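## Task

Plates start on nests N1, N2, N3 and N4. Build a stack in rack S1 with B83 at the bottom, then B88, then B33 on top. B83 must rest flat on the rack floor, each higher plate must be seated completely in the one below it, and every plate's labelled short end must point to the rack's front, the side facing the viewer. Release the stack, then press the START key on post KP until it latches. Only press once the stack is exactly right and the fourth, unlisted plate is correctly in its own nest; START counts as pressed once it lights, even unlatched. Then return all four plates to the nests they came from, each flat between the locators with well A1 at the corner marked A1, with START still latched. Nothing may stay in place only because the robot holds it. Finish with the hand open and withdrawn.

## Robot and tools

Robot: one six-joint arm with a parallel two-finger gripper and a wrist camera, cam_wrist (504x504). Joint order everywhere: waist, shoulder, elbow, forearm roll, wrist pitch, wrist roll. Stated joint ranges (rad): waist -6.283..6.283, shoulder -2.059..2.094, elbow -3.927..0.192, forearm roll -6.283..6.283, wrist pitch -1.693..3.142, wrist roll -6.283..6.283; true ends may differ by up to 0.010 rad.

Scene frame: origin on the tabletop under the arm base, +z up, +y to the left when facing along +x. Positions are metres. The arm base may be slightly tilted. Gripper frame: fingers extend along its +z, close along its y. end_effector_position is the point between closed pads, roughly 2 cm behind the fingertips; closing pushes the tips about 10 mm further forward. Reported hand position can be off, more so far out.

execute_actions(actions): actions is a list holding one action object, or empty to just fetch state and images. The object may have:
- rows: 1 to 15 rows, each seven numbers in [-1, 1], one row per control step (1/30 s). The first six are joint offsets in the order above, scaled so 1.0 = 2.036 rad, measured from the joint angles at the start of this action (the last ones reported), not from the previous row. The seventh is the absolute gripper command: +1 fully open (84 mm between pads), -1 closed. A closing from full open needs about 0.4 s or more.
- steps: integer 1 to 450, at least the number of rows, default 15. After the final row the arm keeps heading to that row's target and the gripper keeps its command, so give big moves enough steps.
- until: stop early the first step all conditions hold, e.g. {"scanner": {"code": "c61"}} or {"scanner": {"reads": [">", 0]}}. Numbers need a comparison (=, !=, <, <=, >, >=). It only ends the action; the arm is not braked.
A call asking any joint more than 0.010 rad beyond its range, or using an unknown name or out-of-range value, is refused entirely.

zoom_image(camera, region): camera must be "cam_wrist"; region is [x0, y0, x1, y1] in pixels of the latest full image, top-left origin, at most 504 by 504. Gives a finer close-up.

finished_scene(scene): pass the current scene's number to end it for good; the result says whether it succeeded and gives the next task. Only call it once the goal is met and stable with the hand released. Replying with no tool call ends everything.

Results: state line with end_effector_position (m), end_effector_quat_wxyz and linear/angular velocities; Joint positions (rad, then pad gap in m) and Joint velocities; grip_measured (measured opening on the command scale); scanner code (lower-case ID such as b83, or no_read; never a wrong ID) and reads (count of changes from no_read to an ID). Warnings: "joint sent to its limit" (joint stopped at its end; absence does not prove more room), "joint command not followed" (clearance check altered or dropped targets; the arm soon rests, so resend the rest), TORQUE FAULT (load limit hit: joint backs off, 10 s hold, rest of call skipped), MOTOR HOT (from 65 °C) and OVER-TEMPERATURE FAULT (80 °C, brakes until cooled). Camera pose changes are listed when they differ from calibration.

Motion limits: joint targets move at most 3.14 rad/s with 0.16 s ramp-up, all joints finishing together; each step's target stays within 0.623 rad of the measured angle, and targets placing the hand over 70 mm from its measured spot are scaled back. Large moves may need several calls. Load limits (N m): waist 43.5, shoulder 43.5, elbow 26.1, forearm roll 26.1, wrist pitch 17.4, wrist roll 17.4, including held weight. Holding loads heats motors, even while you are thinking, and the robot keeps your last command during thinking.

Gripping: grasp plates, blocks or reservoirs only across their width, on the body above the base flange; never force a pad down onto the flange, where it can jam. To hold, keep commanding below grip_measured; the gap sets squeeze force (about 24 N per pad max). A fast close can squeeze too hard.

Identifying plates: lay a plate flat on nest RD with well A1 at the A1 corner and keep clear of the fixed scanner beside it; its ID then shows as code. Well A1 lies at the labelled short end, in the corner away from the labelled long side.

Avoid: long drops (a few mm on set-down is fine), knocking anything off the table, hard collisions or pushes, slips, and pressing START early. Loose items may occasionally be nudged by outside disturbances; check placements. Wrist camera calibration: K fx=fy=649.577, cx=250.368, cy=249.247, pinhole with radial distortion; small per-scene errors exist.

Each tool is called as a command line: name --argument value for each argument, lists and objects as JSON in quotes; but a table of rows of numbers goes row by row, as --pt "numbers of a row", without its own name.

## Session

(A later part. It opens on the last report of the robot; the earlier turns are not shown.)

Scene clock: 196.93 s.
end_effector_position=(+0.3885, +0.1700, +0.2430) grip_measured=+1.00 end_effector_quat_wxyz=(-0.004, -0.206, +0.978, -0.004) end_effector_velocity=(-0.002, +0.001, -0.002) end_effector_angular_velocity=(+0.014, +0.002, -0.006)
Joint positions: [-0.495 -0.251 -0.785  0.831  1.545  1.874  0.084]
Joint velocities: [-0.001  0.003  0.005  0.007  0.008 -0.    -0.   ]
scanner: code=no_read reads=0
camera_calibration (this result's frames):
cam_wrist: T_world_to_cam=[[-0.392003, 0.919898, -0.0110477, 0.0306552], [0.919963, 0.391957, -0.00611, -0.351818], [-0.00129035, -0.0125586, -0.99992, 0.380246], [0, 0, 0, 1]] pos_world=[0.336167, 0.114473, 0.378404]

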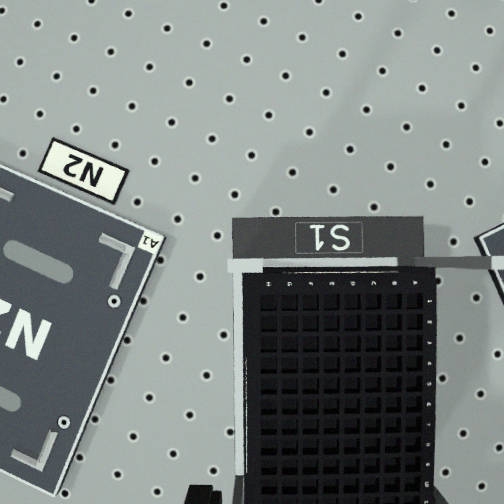

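execute_actions --actions '[{"rows":[[0.015,-0.0015,0.0125,0.011,-0.0156,0,1],[0.0295,-0.0027,0.025,0.0194,-0.0312,0,1],[0.0415,-0.0032,0.0337,0.0259,-0.044,0,1],[0.0537,-0.0037,0.0422,0.0323,-0.0566,0,1],[0.0658,-0.004,0.0506,0.0388,-0.0693,0,1],[0.0825,-0.003,0.0615,0.0499,-0.087,-0.0028,1],[0.099,-0.0014,0.072,0.0614,-0.105,-0.0055,1],[0.116,0.001,0.0815,0.0732,-0.1228,-0.0083,1],[0.13,0.0048,0.0865,0.0833,-0.136,-0.0108,1],[0.1435,0.009,0.091,0.0935,-0.1492,-0.0132,1],[0.153,0.0124,0.0938,0.1008,-0.1585,-0.015,1],[0.161,0.0154,0.096,0.107,-0.166,-0.0164,1],[0.1665,0.0175,0.0975,0.1114,-0.1714,-0.0174,1],[0.1707,0.0191,0.0986,0.1147,-0.1755,-0.0182,1]],"steps":25}]'

Scene clock: 202.03 s.
end_effector_position=(+0.3899, +0.1724, +0.1116) grip_measured=+1.00 end_effector_quat_wxyz=(+0.001, -0.208, +0.978, +0.001) end_effector_velocity=(-0.003, -0.001, -0.003) end_effector_angular_velocity=(+0.003, +0.006, -0.005)
Joint positions: [-0.148 -0.212 -0.584  1.064  1.188  1.837  0.084]
Joint velocities: [ 0.004  0.002  0.006  0.002 -0.    -0.    -0.   ]
scanner: code=no_read reads=0
camera_calibration (this result's frames):
cam_wrist: T_world_to_cam=[[-0.394879, 0.918726, -0.0036478, 0.0279707], [0.918716, 0.394893, 0.00459602, -0.356016], [0.00566298, -0.00153642, -0.999983, 0.244278], [0, 0, 0, 1]] pos_world=[0.336739, 0.115266, 0.246012]

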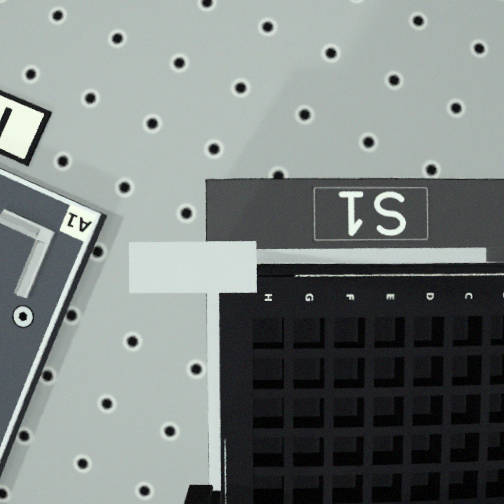

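execute_actions --actions '[{"rows":[[0.004,0.002,0.0005,0.003,-0.0034,-0.001,1],[0.0076,0.004,0.001,0.006,-0.0068,-0.0021,1],[0.0076,0.004,0.001,0.006,-0.0068,-0.0021,1],[0.0076,0.004,0.001,0.006,-0.0068,-0.0021,1],[0.0076,0.004,0.001,0.006,-0.0068,-0.0021,1],[0.0076,0.004,0.001,0.006,-0.0068,-0.0021,1],[0.0076,0.004,0.001,0.006,-0.0068,-0.0021,1],[0.0076,0.004,0.001,0.006,-0.0068,-0.0021,1],[0.0076,0.004,0.001,0.006,-0.0068,-0.0021,1],[0.0076,0.004,0.001,0.006,-0.0068,-0.0021,1],[0.0076,0.004,0.001,0.006,-0.0068,-0.0021,0]],"steps":19}]'

Scene clock: 205.57 s.
end_effector_position=(+0.3906, +0.1725, +0.1064) grip_measured=+0.93 end_effector_quat_wxyz=(+0.001, -0.208, +0.978, +0.001) end_effector_velocity=(-0.000, -0.000, -0.000) end_effector_angular_velocity=(+0.000, +0.001, -0.000)
Joint positions: [-0.133 -0.205 -0.583  1.076  1.174  1.833  0.081]
Joint velocities: [ 0.     0.001  0.    -0.001  0.001  0.     0.   ]
scanner: code=no_read reads=0
camera_calibration (this result's frames):
cam_wrist: T_world_to_cam=[[-0.395656, 0.918392, -0.00364032, 0.0285399], [0.918379, 0.39567, 0.00495939, -0.356697], [0.00599502, -0.00138098, -0.999981, 0.23897], [0, 0, 0, 1]] pos_world=[0.337443, 0.115254, 0.240838]

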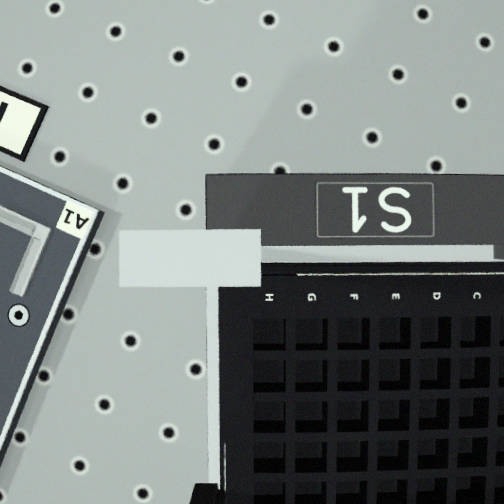

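execute_actions --actions '[{"rows":[[-0.0037,-0.0017,-0.0002,-0.003,0.0035,0.001,0],[-0.0074,-0.0034,-0.0005,-0.0059,0.0069,0.002,0],[-0.018,-0.0078,-0.0032,-0.0142,0.017,0.004,0],[-0.032,-0.013,-0.0072,-0.025,0.0306,0.0066,0],[-0.047,-0.0177,-0.012,-0.0363,0.045,0.0093,0],[-0.0619,-0.0216,-0.0177,-0.0472,0.0594,0.0118,0],[-0.0745,-0.0235,-0.0248,-0.056,0.0728,0.0139,0],[-0.087,-0.025,-0.0325,-0.0647,0.0862,0.016,0],[-0.0995,-0.026,-0.0404,-0.0732,0.0996,0.018,0],[-0.112,-0.0265,-0.0486,-0.0815,0.113,0.0201,0],[-0.124,-0.0262,-0.057,-0.088,0.1257,0.02,0],[-0.136,-0.0258,-0.0656,-0.0945,0.1383,0.02,0],[-0.1483,-0.0253,-0.0742,-0.1009,0.151,0.02,0],[-0.163,-0.0237,-0.0865,-0.1092,0.167,0.02,0],[-0.1778,-0.0221,-0.0987,-0.1174,0.1832,0.0201,0]],"steps":21}]'

Scene clock: 210.53 s.
end_effector_position=(+0.3885, +0.1705, +0.2417) grip_measured=+0.93 end_effector_quat_wxyz=(-0.002, -0.205, +0.979, -0.000) end_effector_velocity=(-0.012, -0.000, -0.013) end_effector_angular_velocity=(+0.036, +0.039, -0.023)
Joint positions: [-0.494 -0.249 -0.782  0.837  1.547  1.874  0.081]
Joint velocities: [ 0.008  0.012  0.025 -0.001  0.022  0.    -0.   ]
scanner: code=no_read reads=0
camera_calibration (this result's frames):
cam_wrist: T_world_to_cam=[[-0.389301, 0.921097, -0.00493923, 0.0273715], [0.92111, 0.389296, -0.00197188, -0.353038], [0.000106526, -0.00531723, -0.999986, 0.37719], [0, 0, 0, 1]] pos_world=[0.335803, 0.11423, 0.376624]

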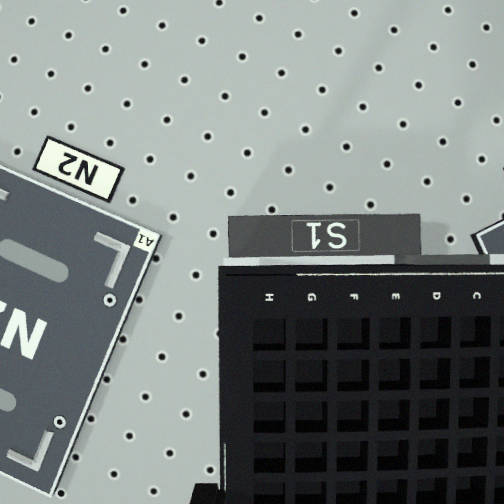

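execute_actions --actions '[{"rows":[[-0.1125,0.5039,-0.2976,-0.0496,-0.0914,0.1547,0],[-0.1125,0.5039,-0.2976,-0.0496,-0.0914,0.1547,0],[-0.1125,0.5039,-0.2976,-0.0496,-0.0914,0.1547,0],[-0.1125,0.5039,-0.2976,-0.0496,-0.0914,0.1547,0],[-0.1125,0.5039,-0.2976,-0.0496,-0.0914,0.1547,0],[-0.1125,0.5039,-0.2976,-0.0496,-0.0914,0.1547,0],[-0.1125,0.5039,-0.2976,-0.0496,-0.0914,0.1547,0],[-0.1125,0.5039,-0.2976,-0.0496,-0.0914,0.1547,0],[-0.1125,0.5039,-0.2976,-0.0496,-0.0914,0.1547,0],[-0.1125,0.5039,-0.2976,-0.0496,-0.0914,0.1547,0],[-0.1125,0.5039,-0.2976,-0.0496,-0.0914,0.1547,0],[-0.1125,0.5039,-0.2976,-0.0496,-0.0914,0.1547,0],[-0.1125,0.5039,-0.2976,-0.0496,-0.0914,0.1547,0],[0.0076,0.581,-0.2169,0.0877,-0.2286,0.099,0]],"steps":36}]'

execute_actions --actions '[{"steps":6}]'

Scene clock: 214.93 s.
end_effector_position=(+0.3996, -0.1766, +0.0671) grip_measured=+0.93 end_effector_quat_wxyz=(+0.001, +0.191, +0.982, -0.001) end_effector_velocity=(-0.015, +0.001, -0.010) end_effector_angular_velocity=(+0.019, +0.017, -0.024)
Joint positions: [-0.48   0.928 -1.228  1.015  1.081  2.075  0.081]
Joint velocities: [ 0.002  0.012  0.022  0.001  0.002 -0.    -0.   ]
scanner: code=no_read reads=0
camera_calibration (this result's frames):
cam_wrist: T_world_to_cam=[[0.387411, 0.921884, -0.00659536, 0.0404198], [0.921903, -0.387378, 0.00567586, -0.366459], [0.00267759, -0.00827917, -0.999962, 0.199206], [0, 0, 0, 1]] pos_world=[0.321647, -0.177571, 0.201545]

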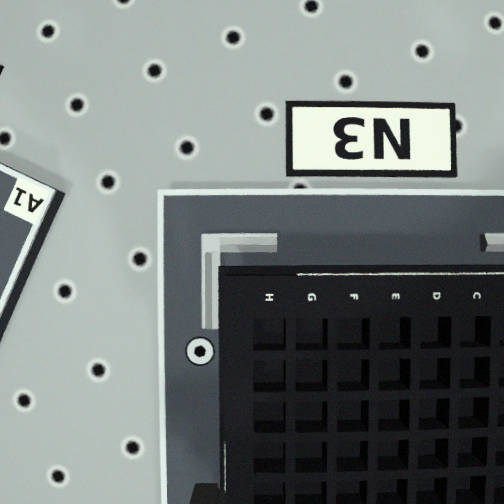

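Scene clock: 215.13 s.
end_effector_position=(+0.3962, -0.1766, +0.0645) grip_measured=+0.93 end_effector_quat_wxyz=(-0.001, +0.194, +0.981, +0.001) end_effector_velocity=(-0.002, -0.001, -0.003) end_effector_angular_velocity=(+0.002, +0.003, -0.004)
Joint positions: [-0.479  0.932 -1.223  1.015  1.081  2.075  0.081]
Joint velocities: [ 0.002  0.007 -0.     0.001 -0.002  0.     0.   ]
scanner: code=no_read reads=0
camera_calibration (this result's frames):
cam_wrist: T_world_to_cam=[[0.392715, 0.91965, -0.00439525, 0.0391376], [0.919659, -0.392718, 0.000171611, -0.36296], [-0.00156827, -0.00410952, -0.99999, 0.199022], [0, 0, 0, 1]] pos_world=[0.318742, -0.177716, 0.199255]

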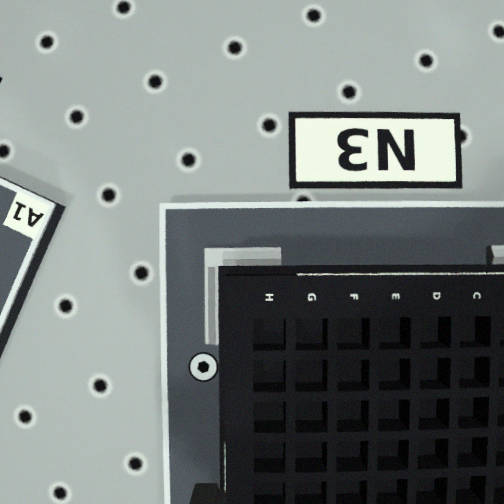

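execute_actions --actions '[{"rows":[[0.003,0.002,-0.0002,0.0038,-0.002,-0.004,0],[0.006,0.004,-0.0002,0.0075,-0.004,-0.006,0],[0.009,0.006,-0.0002,0.0113,-0.006,-0.0075,0],[0.0115,0.0075,-0.0002,0.0143,-0.0075,-0.0088,0],[0.0135,0.0088,-0.0002,0.0168,-0.0088,-0.0098,0],[0.0153,0.01,-0.0002,0.019,-0.01,-0.0108,0],[0.017,0.011,-0.0002,0.021,-0.011,-0.0116,0],[0.0182,0.0118,-0.0002,0.0226,-0.0118,-0.0123,0]],"steps":20}]'

Scene clock: 217.97 s.
end_effector_position=(+0.3972, -0.1766, +0.0454) grip_measured=+0.93 end_effector_quat_wxyz=(+0.000, +0.191, +0.982, -0.000) end_effector_velocity=(-0.000, +0.000, -0.000) end_effector_angular_velocity=(+0.000, +0.001, -0.000)
Joint positions: [-0.442  0.956 -1.224  1.061  1.057  2.05   0.081]
Joint velocities: [ 0.001  0.     0.001  0.    -0.    -0.     0.   ]
scanner: code=no_read reads=0
camera_calibration (this result's frames):
cam_wrist: T_world_to_cam=[[0.386665, 0.922199, -0.00623651, 0.0415597], [0.92222, -0.386652, 0.00317804, -0.363994], [0.000519423, -0.00698027, -0.999976, 0.1786], [0, 0, 0, 1]] pos_world=[0.319521, -0.177819, 0.180011]

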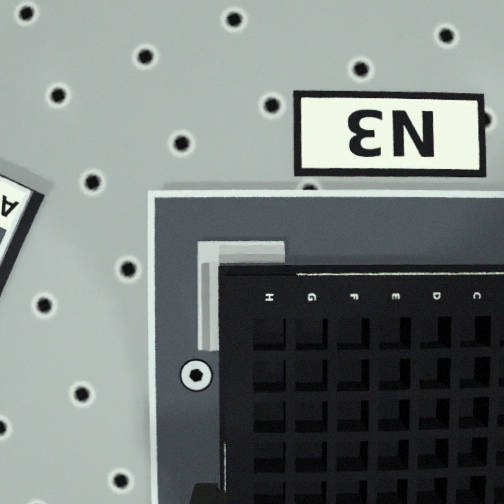

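execute_actions --actions '[{"rows":[[0,0,0,0,0,0,1],[0,0,0,0,0,0,1],[0,0,0,0,0,0,1],[0,0,0,0,0,0,1],[0,0,0,0,0,0,1],[0,0,0,0,0,0,1],[0,0,0,0,0,0,1],[-0.004,-0.0027,0,-0.005,0.0027,0.0027,1],[-0.009,-0.006,0,-0.0113,0.006,0.006,1],[-0.0136,-0.009,0,-0.017,0.009,0.009,1],[-0.0182,-0.0118,0,-0.0226,0.0118,0.0123,1],[-0.0182,-0.0118,0,-0.0226,0.0118,0.0123,1],[-0.0182,-0.0118,0,-0.0226,0.0118,0.0123,1],[-0.138,-0.0889,-0.0806,-0.1596,0.1498,0.0683,1]],"steps":27}]'

Scene clock: 220.90 s.
end_effector_position=(+0.4160, -0.1628, +0.2360) grip_measured=+1.00 end_effector_quat_wxyz=(+0.005, +0.159, +0.987, -0.002) end_effector_velocity=(-0.061, +0.012, -0.100) end_effector_angular_velocity=(+0.192, +0.148, -0.108)
Joint positions: [-0.724  0.773 -1.389  0.737  1.361  2.189  0.084]
Joint velocities: [ 0.062  0.091  0.121 -0.013  0.045  0.009 -0.   ]
scanner: code=no_read reads=0
camera_calibration (this result's frames):
cam_wrist: T_world_to_cam=[[0.32542, 0.945541, -0.00741751, 0.0523311], [0.945507, -0.325298, 0.0140662, -0.378904], [0.0108873, -0.0115907, -0.999874, 0.364188], [0, 0, 0, 1]] pos_world=[0.337261, -0.168516, 0.36986]

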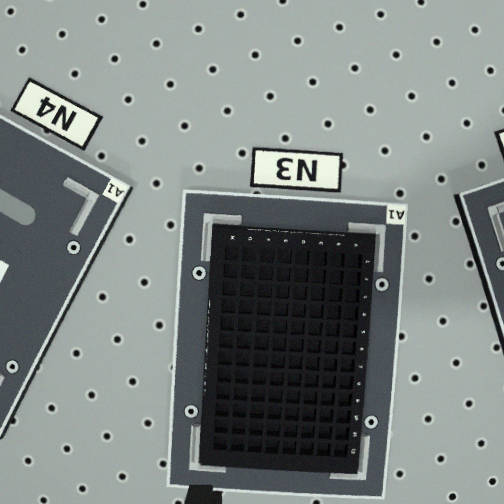

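execute_actions --actions '[{"rows":[[0.1125,-0.5029,0.2972,0.0491,0.0914,-0.1547,1]],"steps":30}]'

Scene clock: 222.67 s.
end_effector_position=(+0.3888, +0.1700, +0.2420) grip_measured=+1.00 end_effector_quat_wxyz=(-0.002, -0.204, +0.979, +0.000) end_effector_velocity=(+0.005, +0.007, +0.005) end_effector_angular_velocity=(-0.010, -0.011, +0.023)
Joint positions: [-0.496 -0.247 -0.783  0.837  1.547  1.874  0.084]
Joint velocities: [ 0.003 -0.016 -0.012  0.002  0.002 -0.001  0.   ]
scanner: code=no_read reads=0
camera_calibration (this result's frames):
cam_wrist: T_world_to_cam=[[-0.387653, 0.921793, -0.00470631, 0.0271846], [0.921805, 0.387652, -0.00117582, -0.353248], [0.00074055, -0.00479411, -0.999988, 0.377106], [0, 0, 0, 1]] pos_world=[0.335884, 0.113686, 0.376814]

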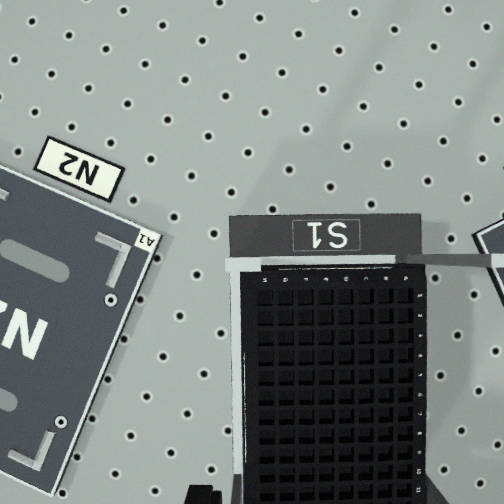

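execute_actions --actions '[{"rows":[[0.015,-0.0035,0.012,0.008,-0.016,0,1],[0.03,-0.0047,0.024,0.0164,-0.0322,0,1],[0.042,-0.0052,0.0327,0.0229,-0.045,0,1],[0.0542,-0.0057,0.0412,0.0293,-0.0576,0,1],[0.0663,-0.006,0.0496,0.0358,-0.0703,0,1],[0.083,-0.005,0.0605,0.0469,-0.088,-0.0028,1],[0.0995,-0.0034,0.071,0.0584,-0.106,-0.0055,1],[0.1165,-0.001,0.0805,0.0702,-0.1238,-0.0083,1],[0.1305,0.0028,0.0855,0.0803,-0.137,-0.0108,1],[0.144,0.007,0.09,0.0905,-0.1502,-0.0132,1],[0.1575,0.0119,0.0939,0.1009,-0.1633,-0.0157,1],[0.1712,0.0171,0.0976,0.1117,-0.1765,-0.0182,1],[0.179,0.0213,0.0988,0.1178,-0.1834,-0.0204,1],[0.185,0.0246,0.0997,0.1224,-0.1887,-0.0222,1],[0.1897,0.0271,0.1004,0.1261,-0.1929,-0.0235,1]],"steps":26}]'

Scene clock: 227.63 s.
end_effector_position=(+0.3903, +0.1721, +0.0982) grip_measured=+1.00 end_effector_quat_wxyz=(-0.000, -0.208, +0.978, +0.001) end_effector_velocity=(-0.003, -0.001, -0.003) end_effector_angular_velocity=(+0.003, +0.007, -0.005)
Joint positions: [-0.11  -0.193 -0.579  1.093  1.154  1.826  0.084]
Joint velocities: [ 0.004  0.003  0.005  0.002  0.001 -0.     0.   ]
scanner: code=no_read reads=0
camera_calibration (this result's frames):
cam_wrist: T_world_to_cam=[[-0.395599, 0.918419, -0.00258947, 0.0285673], [0.918415, 0.395606, 0.00302286, -0.356112], [0.00380066, -0.00118237, -0.999992, 0.231568], [0, 0, 0, 1]] pos_world=[0.33748, 0.114917, 0.232716]

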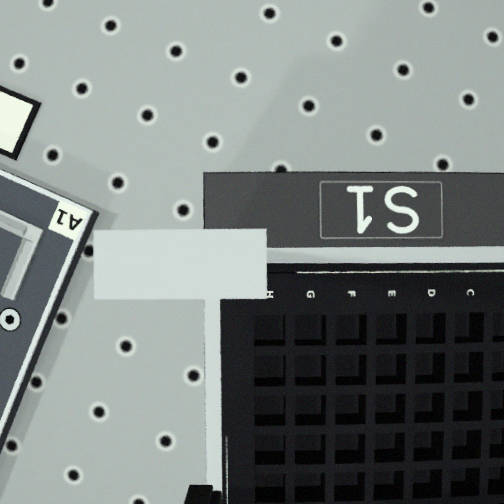

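execute_actions --actions '[{"rows":[[0.0035,0.0013,0.0014,0.003,-0.0034,-0.0014,1],[0.007,0.0026,0.0028,0.0058,-0.0067,-0.0028,1],[0.007,0.0026,0.0028,0.0058,-0.0067,-0.0028,1],[0.007,0.0026,0.0028,0.0058,-0.0067,-0.0028,1],[0.007,0.0026,0.0028,0.0058,-0.0067,-0.0028,1],[0.007,0.0026,0.0028,0.0058,-0.0067,-0.0028,1],[0.007,0.0026,0.0028,0.0058,-0.0067,-0.0028,1],[0.007,0.0026,0.0028,0.0058,-0.0067,-0.0028,1],[0.007,0.0026,0.0028,0.0058,-0.0067,-0.0028,1],[0.007,0.0026,0.0028,0.0058,-0.0067,-0.0028,1],[0.007,0.0026,0.0028,0.0058,-0.0067,-0.0028,0]],"steps":19}]'

Scene clock: 233.13 s.
end_effector_position=(+0.3896, +0.1718, +0.0932) grip_measured=+0.93 end_effector_quat_wxyz=(-0.000, -0.209, +0.978, +0.001) end_effector_velocity=(-0.001, -0.000, -0.000) end_effector_angular_velocity=(+0.001, +0.002, -0.001)
Joint positions: [-0.096 -0.188 -0.574  1.105  1.14   1.82   0.081]
Joint velocities: [ 0.     0.     0.001 -0.     0.001  0.     0.   ]
scanner: code=no_read reads=0
camera_calibration (this result's frames):
cam_wrist: T_world_to_cam=[[-0.396205, 0.918157, -0.00320876, 0.0289286], [0.918154, 0.396214, 0.00288108, -0.355275], [0.00391664, -0.00180464, -0.999991, 0.226615], [0, 0, 0, 1]] pos_world=[0.336772, 0.114613, 0.227729]

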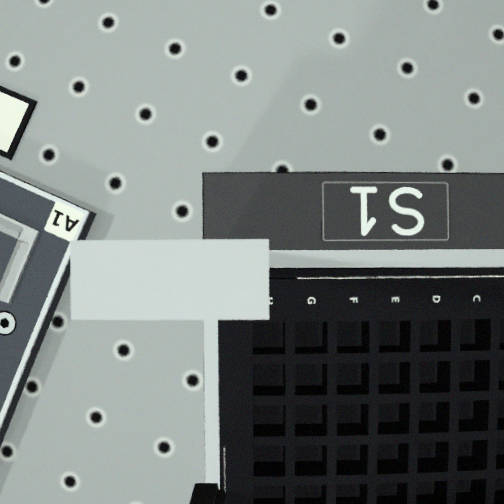

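execute_actions --actions '[{"rows":[[-0.004,-0.002,-0.0005,-0.0031,0.0036,0.0011,0],[-0.009,-0.0045,-0.0011,-0.007,0.0082,0.0026,0],[-0.017,-0.0085,-0.0021,-0.0132,0.0155,0.0049,0],[-0.026,-0.0128,-0.0034,-0.0201,0.0236,0.0074,0],[-0.044,-0.0197,-0.0088,-0.0343,0.0411,0.011,0],[-0.062,-0.0254,-0.015,-0.048,0.0586,0.0146,0],[-0.08,-0.03,-0.0221,-0.0614,0.0761,0.0182,0],[-0.0968,-0.0325,-0.0317,-0.0732,0.094,0.021,0],[-0.1135,-0.034,-0.042,-0.0847,0.1118,0.0238,0],[-0.1302,-0.0349,-0.053,-0.0958,0.1297,0.0265,0],[-0.1423,-0.0346,-0.0614,-0.1023,0.1424,0.0263,0],[-0.1544,-0.0341,-0.07,-0.1088,0.155,0.0262,0],[-0.1665,-0.0336,-0.0786,-0.1152,0.1677,0.026,0],[-0.181,-0.032,-0.0908,-0.1234,0.1838,0.0262,0],[-0.196,-0.0305,-0.1031,-0.1316,0.1999,0.0265,0]],"steps":21}]'

Scene clock: 237.83 s.
end_effector_position=(+0.3888, +0.1707, +0.2419) grip_measured=+0.93 end_effector_quat_wxyz=(-0.002, -0.205, +0.979, -0.000) end_effector_velocity=(-0.015, -0.002, -0.015) end_effector_angular_velocity=(+0.039, +0.047, -0.029)
Joint positions: [-0.495 -0.25  -0.782  0.838  1.547  1.874  0.081]
Joint velocities: [ 0.008  0.014  0.031 -0.005  0.025  0.    -0.   ]
scanner: code=no_read reads=0
camera_calibration (this result's frames):
cam_wrist: T_world_to_cam=[[-0.38895, 0.921244, -0.00514766, 0.0272121], [0.921258, 0.388951, -0.000903268, -0.35366], [0.00117006, -0.00509365, -0.999986, 0.376908], [0, 0, 0, 1]] pos_world=[0.335955, 0.114407, 0.376724]

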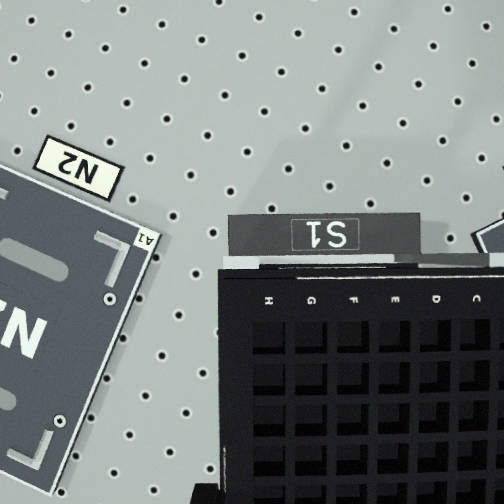

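execute_actions --actions '[{"rows":[[-0.1125,0.5039,-0.2976,-0.0496,-0.0914,0.1547,0],[-0.1125,0.5039,-0.2976,-0.0496,-0.0914,0.1547,0],[-0.1125,0.5039,-0.2976,-0.0496,-0.0914,0.1547,0],[-0.1125,0.5039,-0.2976,-0.0496,-0.0914,0.1547,0],[-0.1125,0.5039,-0.2976,-0.0496,-0.0914,0.1547,0],[-0.1125,0.5039,-0.2976,-0.0496,-0.0914,0.1547,0],[-0.1125,0.5039,-0.2976,-0.0496,-0.0914,0.1547,0],[-0.1125,0.5039,-0.2976,-0.0496,-0.0914,0.1547,0],[-0.1125,0.5039,-0.2976,-0.0496,-0.0914,0.1547,0],[-0.1125,0.5039,-0.2976,-0.0496,-0.0914,0.1547,0],[-0.1125,0.5039,-0.2976,-0.0496,-0.0914,0.1547,0],[-0.1125,0.5039,-0.2976,-0.0496,-0.0914,0.1547,0],[-0.1125,0.5039,-0.2976,-0.0496,-0.0914,0.1547,0],[-0.1444,0.7642,-0.3797,-0.0388,-0.2117,0.2549,0]],"steps":36}]'

Scene clock: 242.03 s.
end_effector_position=(+0.3039, -0.3217, +0.1035) grip_measured=+0.93 end_effector_quat_wxyz=(-0.001, +0.386, +0.923, -0.000) end_effector_velocity=(-0.249, -0.080, -0.254) end_effector_angular_velocity=(+0.282, +0.133, -0.554)
Joint positions: [-0.787  1.29  -1.545  0.759  1.121  2.387  0.081]
Joint velocities: [-0.079  0.653 -0.054 -0.01  -0.135  0.14  -0.   ]
scanner: code=no_read reads=0
camera_calibration (this result's frames):
cam_wrist: T_world_to_cam=[[0.720938, 0.692967, -0.00679649, 0.0365179], [0.692984, -0.720953, 0.000174974, -0.371823], [-0.0047787, -0.004836, -0.999977, 0.237997], [0, 0, 0, 1]] pos_world=[0.232478, -0.292222, 0.238304]

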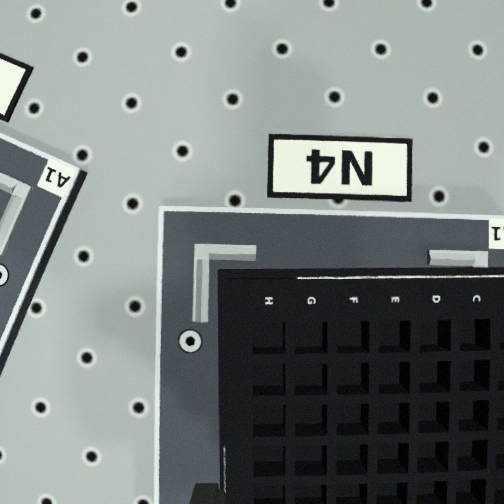

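execute_actions --actions '[{"rows":[[0.009,0.017,-0.003,0.013,-0.011,-0.001,0],[0.016,0.024,-0.0015,0.0226,-0.018,-0.0037,0],[0.022,0.03,-0.0003,0.0307,-0.0235,-0.006,0],[0.026,0.034,0.0006,0.036,-0.0272,-0.0075,0],[0.028,0.0359,0.001,0.0388,-0.029,-0.0083,0]],"steps":22}]'

Scene clock: 244.33 s.
end_effector_position=(+0.2966, -0.3272, +0.0572) grip_measured=+0.93 end_effector_quat_wxyz=(-0.002, +0.401, +0.916, +0.001) end_effector_velocity=(+0.001, -0.001, +0.001) end_effector_angular_velocity=(-0.004, -0.001, +0.002)
Joint positions: [-0.73   1.363 -1.543  0.838  1.062  2.37   0.081]
Joint velocities: [ 0.001 -0.001 -0.002  0.    -0.002  0.    -0.   ]
scanner: code=no_read reads=0
camera_calibration (this result's frames):
cam_wrist: T_world_to_cam=[[0.744037, 0.668116, -0.00553894, 0.030237], [0.66812, -0.744053, -0.00138532, -0.370746], [-0.00504681, -0.00266995, -0.999984, 0.192475], [0, 0, 0, 1]] pos_world=[0.226177, -0.295543, 0.192125]

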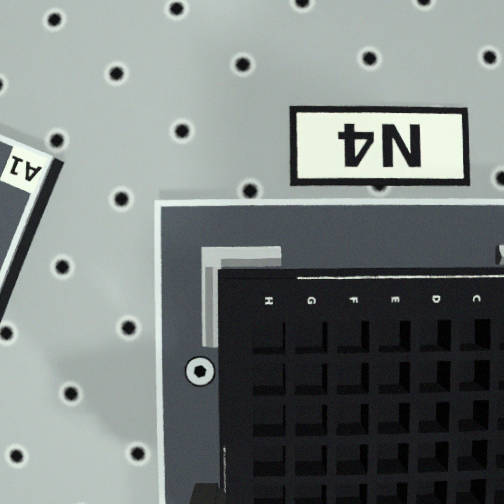

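execute_actions --actions '[{"rows":[[0.002,0.0015,0.0002,0.0025,-0.0016,-0.0013,0],[0.004,0.003,0.0004,0.005,-0.0031,-0.0026,0],[0.006,0.0044,0.0006,0.0075,-0.0047,-0.0039,0],[0.0077,0.0056,0.0008,0.0095,-0.006,-0.005,0],[0.0092,0.0067,0.0009,0.0113,-0.007,-0.0059,0],[0.0102,0.0074,0.001,0.0125,-0.0078,-0.0065,0]],"steps":20}]'

Scene clock: 248.47 s.
end_effector_position=(+0.2964, -0.3271, +0.0451) grip_measured=+0.93 end_effector_quat_wxyz=(-0.002, +0.401, +0.916, -0.000) end_effector_velocity=(-0.000, -0.000, -0.000) end_effector_angular_velocity=(-0.000, +0.000, +0.000)
Joint positions: [-0.709  1.378 -1.541  0.863  1.047  2.357  0.081]
Joint velocities: [ 0.     0.     0.     0.    -0.001 -0.     0.   ]
scanner: code=no_read reads=0
camera_calibration (this result's frames):
cam_wrist: T_world_to_cam=[[0.742961, 0.669294, -0.00738773, 0.0310713], [0.669309, -0.742984, -0.000632696, -0.370591], [-0.00591242, -0.0044746, -0.999973, 0.180033], [0, 0, 0, 1]] pos_world=[0.22602, -0.295334, 0.180023]

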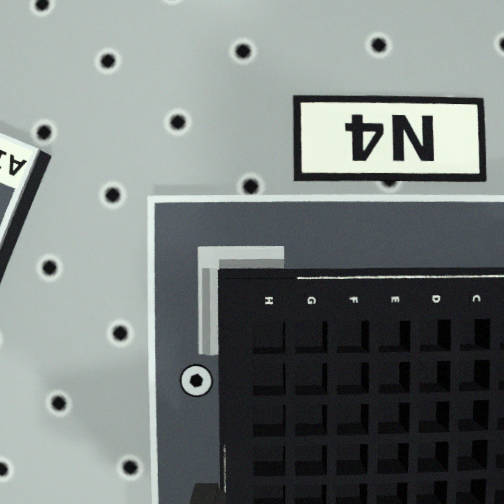

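execute_actions --actions '[{"rows":[[0,0,0,0,0,0,1],[0,0,0,0,0,0,1],[0,0,0,0,0,0,1],[0,0,0,0,0,0,1],[0,0,0,0,0,0,1],[0,0,0,0,0,0,1],[0,0,0,0,0,0,1],[-0.003,-0.0022,-0.0003,-0.0037,0.0023,0.002,1],[-0.0065,-0.0047,-0.0006,-0.008,0.005,0.004,1],[-0.0102,-0.0074,-0.001,-0.0125,0.0078,0.0065,1],[-0.016,-0.013,-0.002,-0.02,0.013,0.009,1],[-0.023,-0.02,-0.0035,-0.03,0.0195,0.0118,1],[-0.031,-0.0277,-0.0052,-0.0405,0.0267,0.0148,1],[-0.0393,-0.0354,-0.0069,-0.0511,0.0339,0.0177,1]],"steps":20}]'

Scene clock: 251.23 s.
end_effector_position=(+0.3030, -0.3270, +0.1026) grip_measured=+1.00 end_effector_quat_wxyz=(+0.001, +0.390, +0.921, -0.002) end_effector_velocity=(-0.053, +0.027, -0.067) end_effector_angular_velocity=(+0.135, +0.075, -0.077)
Joint positions: [-0.79   1.304 -1.557  0.76   1.115  2.393  0.084]
Joint velocities: [ 0.027  0.064  0.086 -0.006  0.023  0.003 -0.   ]
scanner: code=no_read reads=0
camera_calibration (this result's frames):
cam_wrist: T_world_to_cam=[[0.726746, 0.686847, -0.00899874, 0.0373017], [0.686904, -0.726714, 0.00704016, -0.375717], [-0.00170401, -0.0112977, -0.999935, 0.234026], [0, 0, 0, 1]] pos_world=[0.231371, -0.296015, 0.236991]

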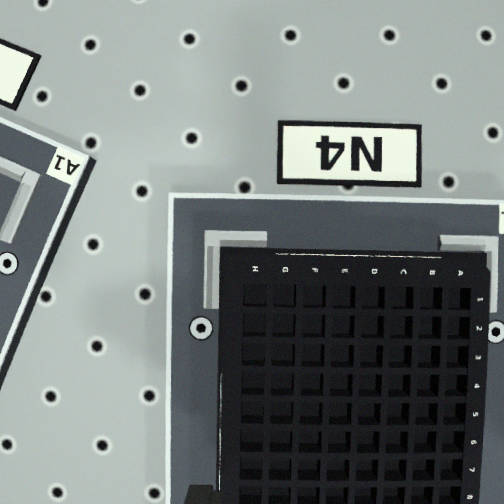

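execute_actions --actions '[{"rows":[[0.0334,-0.2593,0.0835,-0.0113,0.1208,-0.1002,1],[0.0334,-0.2593,0.0835,-0.0113,0.1208,-0.1002,1],[0.0334,-0.2593,0.0835,-0.0113,0.1208,-0.1002,1],[0.0334,-0.2593,0.0835,-0.0113,0.1208,-0.1002,1],[0.0334,-0.2593,0.0835,-0.0113,0.1208,-0.1002,1],[0.0334,-0.2593,0.0835,-0.0113,0.1208,-0.1002,1],[0.0334,-0.2593,0.0835,-0.0113,0.1208,-0.1002,1],[0.0334,-0.2593,0.0835,-0.0113,0.1208,-0.1002,1],[0.0334,-0.2593,0.0835,-0.0113,0.1208,-0.1002,1],[0.0334,-0.2593,0.0835,-0.0113,0.1208,-0.1002,1],[0.0334,-0.2593,0.0835,-0.0113,0.1208,-0.1002,1],[0.0334,-0.2593,0.0835,-0.0113,0.1208,-0.1002,1],[0.0334,-0.2593,0.0835,-0.0113,0.1208,-0.1002,1],[0.1449,-0.7638,0.3797,0.0378,0.2122,-0.2549,1]],"steps":44}]'

Scene clock: 256.17 s.
end_effector_position=(+0.3891, +0.1703, +0.2424) grip_measured=+1.00 end_effector_quat_wxyz=(-0.002, -0.205, +0.979, -0.001) end_effector_velocity=(+0.003, +0.006, +0.004) end_effector_angular_velocity=(-0.009, -0.009, +0.020)
Joint positions: [-0.495 -0.249 -0.784  0.836  1.546  1.874  0.084]
Joint velocities: [ 0.003 -0.015 -0.009  0.002  0.002 -0.001 -0.   ]
scanner: code=no_read reads=0
camera_calibration (this result's frames):
cam_wrist: T_world_to_cam=[[-0.389177, 0.921141, -0.00637512, 0.0280577], [0.921162, 0.389176, -0.00150367, -0.35357], [0.00109595, -0.00645771, -0.999979, 0.377673], [0, 0, 0, 1]] pos_world=[0.336201, 0.114195, 0.377312]

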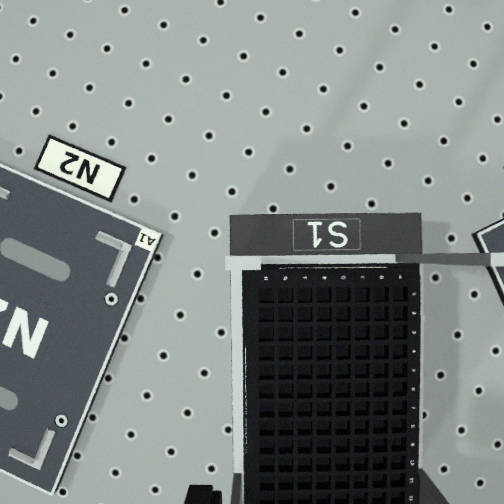

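execute_actions --actions '[{"rows":[[0.015,-0.0025,0.0123,0.0085,-0.0158,0,1],[0.0295,-0.0037,0.0246,0.0169,-0.0317,0,1],[0.0477,-0.0045,0.0375,0.0266,-0.0507,0,1],[0.0658,-0.0049,0.0501,0.0363,-0.0697,0,1],[0.0825,-0.004,0.061,0.0474,-0.0875,-0.0028,1],[0.099,-0.0024,0.0715,0.0589,-0.1055,-0.0055,1],[0.1159,0,0.081,0.0707,-0.1233,-0.0083,1],[0.134,0.0048,0.088,0.084,-0.1408,-0.0119,1],[0.152,0.0106,0.0942,0.0978,-0.1583,-0.0155,1],[0.17,0.0172,0.0997,0.112,-0.1758,-0.0192,1],[0.18,0.0218,0.1015,0.1203,-0.185,-0.0221,1],[0.188,0.0257,0.1028,0.127,-0.1923,-0.0245,1],[0.1945,0.029,0.1038,0.1326,-0.1983,-0.0264,1],[0.1995,0.0315,0.1045,0.1368,-0.2028,-0.0279,1],[0.2033,0.0334,0.1051,0.14,-0.2063,-0.029,1]],"steps":28}]'

Scene clock: 261.70 s.
end_effector_position=(+0.3897, +0.1719, +0.0881) grip_measured=+1.00 end_effector_quat_wxyz=(+0.001, -0.208, +0.978, +0.002) end_effector_velocity=(-0.001, -0.000, -0.002) end_effector_angular_velocity=(+0.001, +0.004, -0.001)
Joint positions: [-0.082 -0.181 -0.57   1.121  1.127  1.815  0.084]
Joint velocities: [ 0.003  0.002  0.002  0.001 -0.001 -0.    -0.   ]
scanner: code=no_read reads=0
camera_calibration (this result's frames):
cam_wrist: T_world_to_cam=[[-0.394807, 0.91876, -0.00271363, 0.0281574], [0.918742, 0.394817, 0.00566753, -0.355644], [0.00627849, -0.000255544, -0.99998, 0.220279], [0, 0, 0, 1]] pos_world=[0.336479, 0.114601, 0.222366]

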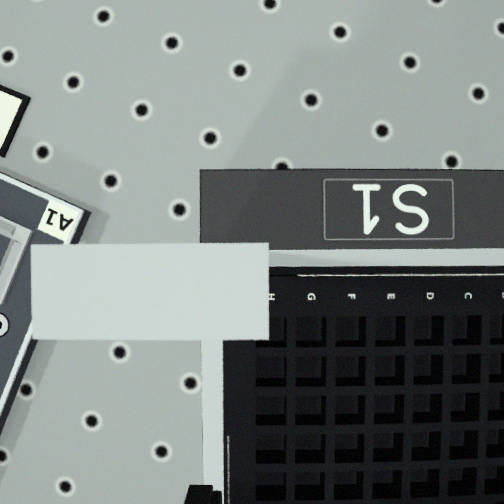

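execute_actions --actions '[{"rows":[[0.004,0.001,0.0006,0.0033,-0.0036,-0.0007,1],[0.008,0.0028,0.001,0.0066,-0.0072,-0.0018,1],[0.0121,0.0046,0.0013,0.0098,-0.0107,-0.003,1],[0.0121,0.0046,0.0013,0.0098,-0.0107,-0.003,1],[0.0121,0.0046,0.0013,0.0098,-0.0107,-0.003,1],[0.0121,0.0046,0.0013,0.0098,-0.0107,-0.003,1],[0.0121,0.0046,0.0013,0.0098,-0.0107,-0.003,1],[0.0121,0.0046,0.0013,0.0098,-0.0107,-0.003,1],[0.0121,0.0046,0.0013,0.0098,-0.0107,-0.003,1],[0.0121,0.0046,0.0013,0.0098,-0.0107,-0.003,1],[0.0121,0.0046,0.0013,0.0098,-0.0107,-0.003,1],[0.0121,0.0046,0.0013,0.0098,-0.0107,-0.003,0]],"steps":20}]'

Scene clock: 265.57 s.
end_effector_position=(+0.3905, +0.1727, +0.0806) grip_measured=+0.93 end_effector_quat_wxyz=(+0.002, -0.209, +0.978, +0.001) end_effector_velocity=(-0.000, -0.000, -0.000) end_effector_angular_velocity=(+0.000, +0.000, -0.001)
Joint positions: [-0.058 -0.172 -0.568  1.141  1.104  1.809  0.082]
Joint velocities: [ 0.001  0.     0.     0.    -0.     0.     0.   ]
scanner: code=no_read reads=0
camera_calibration (this result's frames):
cam_wrist: T_world_to_cam=[[-0.396922, 0.917839, -0.0049755, 0.0288691], [0.917815, 0.396949, 0.0068401, -0.356771], [0.00825313, -0.0018516, -0.999964, 0.212323], [0, 0, 0, 1]] pos_world=[0.337156, 0.115516, 0.214899]

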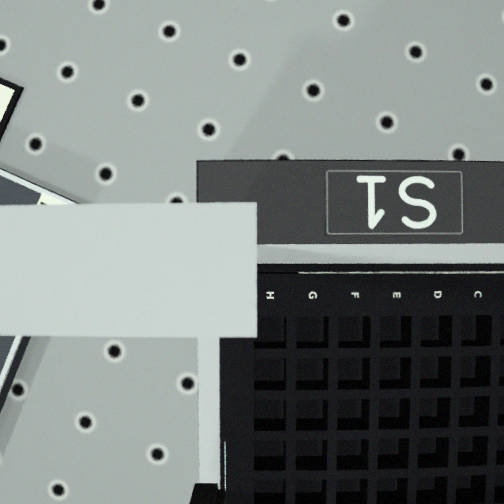

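execute_actions --actions '[{"rows":[[-0.005,-0.0018,-0.001,-0.0045,0.005,0.0016,0],[-0.0108,-0.0039,-0.002,-0.0097,0.0107,0.0034,0],[-0.0275,-0.0125,-0.0043,-0.0239,0.026,0.0084,0],[-0.0442,-0.0201,-0.0074,-0.0377,0.0412,0.0133,0],[-0.0622,-0.027,-0.0128,-0.0519,0.0587,0.0169,0],[-0.0802,-0.0327,-0.019,-0.0656,0.0762,0.0205,0],[-0.0982,-0.0373,-0.026,-0.0789,0.0937,0.0241,0],[-0.115,-0.0398,-0.0356,-0.0907,0.1116,0.0269,0],[-0.1317,-0.0413,-0.046,-0.1022,0.1294,0.0297,0],[-0.1483,-0.0422,-0.057,-0.1133,0.1472,0.0324,0],[-0.1604,-0.0419,-0.0654,-0.1198,0.1599,0.0323,0],[-0.1726,-0.0415,-0.0739,-0.1262,0.1726,0.0321,0],[-0.1847,-0.041,-0.0825,-0.1326,0.1853,0.032,0],[-0.1997,-0.0397,-0.0943,-0.141,0.2015,0.032,0],[-0.2146,-0.0383,-0.1061,-0.1493,0.2176,0.032,0]],"steps":21}]'

Scene clock: 270.50 s.
end_effector_position=(+0.3886, +0.1710, +0.2416) grip_measured=+0.93 end_effector_quat_wxyz=(-0.002, -0.205, +0.979, +0.000) end_effector_velocity=(-0.014, -0.002, -0.014) end_effector_angular_velocity=(+0.038, +0.044, -0.028)
Joint positions: [-0.494 -0.25  -0.782  0.837  1.547  1.874  0.081]
Joint velocities: [ 0.007  0.013  0.03  -0.004  0.024  0.    -0.   ]
scanner: code=no_read reads=0
camera_calibration (this result's frames):
cam_wrist: T_world_to_cam=[[-0.389528, 0.921005, -0.00428242, 0.0269574], [0.921014, 0.389523, -0.00202066, -0.353305], [-0.000192933, -0.00473127, -0.999989, 0.377089], [0, 0, 0, 1]] pos_world=[0.335972, 0.114577, 0.376486]

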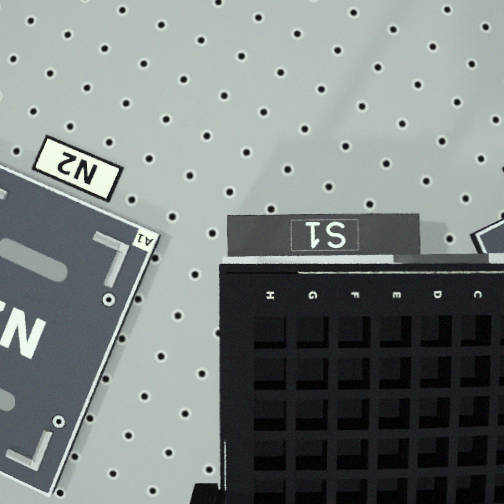

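execute_actions --actions '[{"rows":[[-0.0432,0.2785,-0.1321,-0.0064,-0.0737,0.0565,0],[-0.0432,0.2785,-0.1321,-0.0064,-0.0737,0.0565,0],[-0.0432,0.2785,-0.1321,-0.0064,-0.0737,0.0565,0],[-0.0432,0.2785,-0.1321,-0.0064,-0.0737,0.0565,0],[-0.0432,0.2785,-0.1321,-0.0064,-0.0737,0.0565,0],[-0.0432,0.2785,-0.1321,-0.0064,-0.0737,0.0565,0],[-0.0432,0.2785,-0.1321,-0.0064,-0.0737,0.0565,0],[-0.0432,0.2785,-0.1321,-0.0064,-0.0737,0.0565,0],[-0.0432,0.2785,-0.1321,-0.0064,-0.0737,0.0565,0],[-0.0432,0.2785,-0.1321,-0.0064,-0.0737,0.0565,0],[-0.0432,0.2785,-0.1321,-0.0064,-0.0737,0.0565,0],[-0.0432,0.2785,-0.1321,-0.0064,-0.0737,0.0565,0],[-0.0432,0.2785,-0.1321,-0.0064,-0.0737,0.0565,0],[-0.0432,0.2785,-0.1321,-0.0064,-0.0737,0.0565,0],[0.1139,0.3374,-0.0594,0.1385,-0.222,0.0108,0]],"steps":42}]'

Scene clock: 275.47 s.
end_effector_position=(+0.4318, -0.0004, +0.0696) grip_measured=+0.93 end_effector_quat_wxyz=(-0.000, -0.002, +1.000, +0.001) end_effector_velocity=(-0.001, +0.000, -0.001) end_effector_angular_velocity=(+0.001, +0.002, -0.001)
Joint positions: [-0.262  0.437 -0.903  1.119  1.095  1.896  0.081]
Joint velocities: [ 0.002  0.001  0.001  0.001 -0.001  0.    -0.   ]
scanner: code=no_read reads=0
camera_calibration (this result's frames):
cam_wrist: T_world_to_cam=[[0.00955821, 0.999949, -0.00312989, 0.0285329], [0.999952, -0.00955076, 0.0023862, -0.361241], [0.00235619, -0.00315254, -0.999992, 0.203168], [0, 0, 0, 1]] pos_world=[0.360472, -0.0313411, 0.204118]

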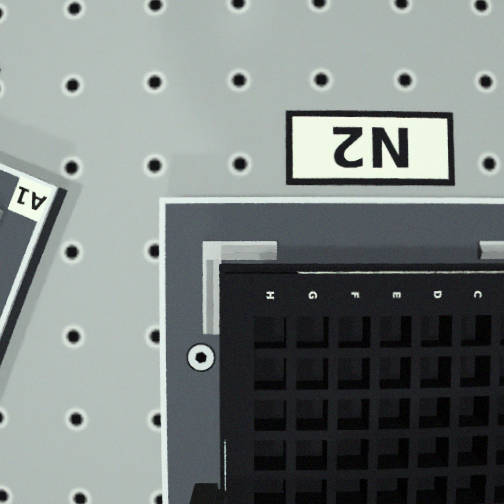

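execute_actions --actions '[{"rows":[[0.006,0.0045,-0.0003,0.0065,-0.0045,-0.0028,0],[0.0122,0.009,-0.0006,0.0129,-0.0089,-0.0056,0]],"steps":16}]'

Scene clock: 278.73 s.
end_effector_position=(+0.4319, -0.0012, +0.0578) grip_measured=+0.93 end_effector_quat_wxyz=(-0.001, -0.002, +1.000, +0.000) end_effector_velocity=(-0.001, -0.000, -0.001) end_effector_angular_velocity=(+0.000, +0.001, -0.002)
Joint positions: [-0.237  0.455 -0.904  1.145  1.077  1.885  0.081]
Joint velocities: [ 0.001  0.001  0.001  0.    -0.001 -0.    -0.   ]
scanner: code=no_read reads=0
camera_calibration (this result's frames):
cam_wrist: T_world_to_cam=[[0.00954516, 0.999944, -0.00456412, 0.0293828], [0.999954, -0.00953895, 0.00138089, -0.361255], [0.00133728, -0.00457709, -0.999989, 0.191866], [0, 0, 0, 1]] pos_world=[0.360701, -0.031949, 0.192497]

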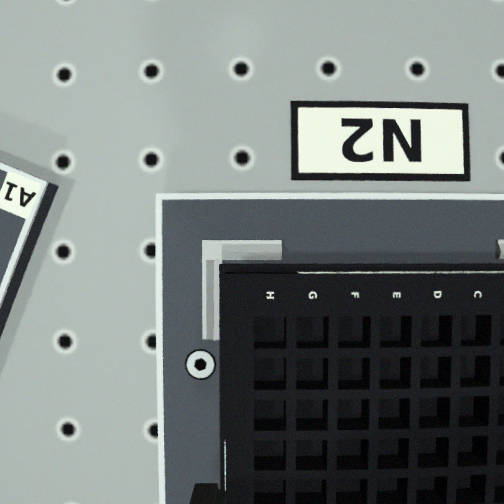

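execute_actions --actions '[{"rows":[[0.0026,0.0017,-0.0001,0.0027,-0.0018,-0.0011,0],[0.0052,0.0035,-0.0002,0.0054,-0.0036,-0.0022,0],[0.0077,0.0052,-0.0004,0.0082,-0.0054,-0.0032,0],[0.0098,0.0066,-0.0005,0.0103,-0.0068,-0.0041,0],[0.0116,0.0078,-0.0005,0.0122,-0.0081,-0.0049,0],[0.0129,0.0087,-0.0006,0.0136,-0.009,-0.0054,0]],"steps":19}]'

Scene clock: 282.17 s.
end_effector_position=(+0.4319, -0.0014, +0.0457) grip_measured=+0.93 end_effector_quat_wxyz=(-0.001, -0.002, +1.000, -0.000) end_effector_velocity=(-0.000, -0.000, -0.000) end_effector_angular_velocity=(-0.000, +0.001, -0.000)
Joint positions: [-0.211  0.473 -0.906  1.173  1.059  1.874  0.081]
Joint velocities: [ 0.     0.     0.001 -0.    -0.    -0.     0.   ]
scanner: code=no_read reads=0
camera_calibration (this result's frames):
cam_wrist: T_world_to_cam=[[0.00951231, 0.999935, -0.00622963, 0.0296253], [0.999955, -0.00951123, 0.000203065, -0.361131], [0.0001438, -0.00623128, -0.999981, 0.180286], [0, 0, 0, 1]] pos_world=[0.360807, -0.0319348, 0.180541]

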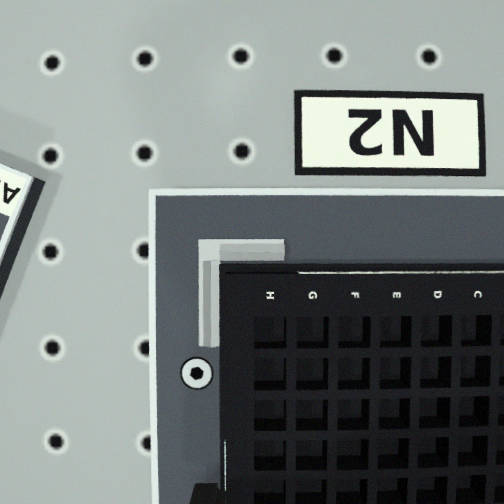

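execute_actions --actions '[{"rows":[[0,0,0,0,0,0,1],[0,0,0,0,0,0,1],[0,0,0,0,0,0,1],[0,0,0,0,0,0,1],[0,0,0,0,0,0,1],[0,0,0,0,0,0,1],[0,0,0,0,0,0,1],[-0.004,-0.0027,0.0002,-0.0043,0.0028,0.0017,1],[-0.0085,-0.0057,0.0004,-0.009,0.006,0.0036,1],[-0.0129,-0.0087,0.0006,-0.0136,0.009,0.0054,1],[-0.019,-0.013,0.001,-0.02,0.0133,0.008,1],[-0.025,-0.0177,0.0015,-0.0265,0.0177,0.0108,1],[-0.025,-0.0177,0.0015,-0.0265,0.0177,0.0108,1],[-0.182,-0.0766,-0.0712,-0.1714,0.166,0.0565,1]],"steps":30}]'

Scene clock: 285.40 s.
end_effector_position=(+0.4292, -0.0008, +0.2268) grip_measured=+1.00 end_effector_quat_wxyz=(+0.003, -0.014, +1.000, +0.007) end_effector_velocity=(+0.005, +0.001, +0.004) end_effector_angular_velocity=(-0.008, -0.002, +0.011)
Joint positions: [-0.579  0.319 -1.047  0.825  1.397  1.989  0.084]
Joint velocities: [ 0.001 -0.001 -0.015 -0.003  0.002  0.001  0.   ]
scanner: code=no_read reads=0
camera_calibration (this result's frames):
cam_wrist: T_world_to_cam=[[-0.0143742, 0.999867, 0.0076625, 0.0371888], [0.999867, 0.0143147, 0.00775666, -0.360183], [0.00764595, 0.00777298, -0.999941, 0.358171], [0, 0, 0, 1]] pos_world=[0.357931, -0.034812, 0.360659]

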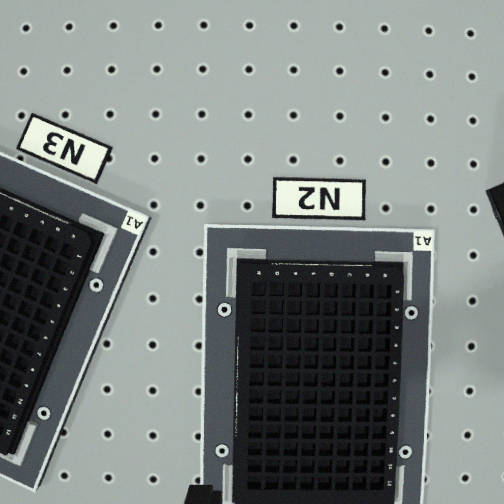

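finished_scene --scene 2

The scene is finished: the task was done.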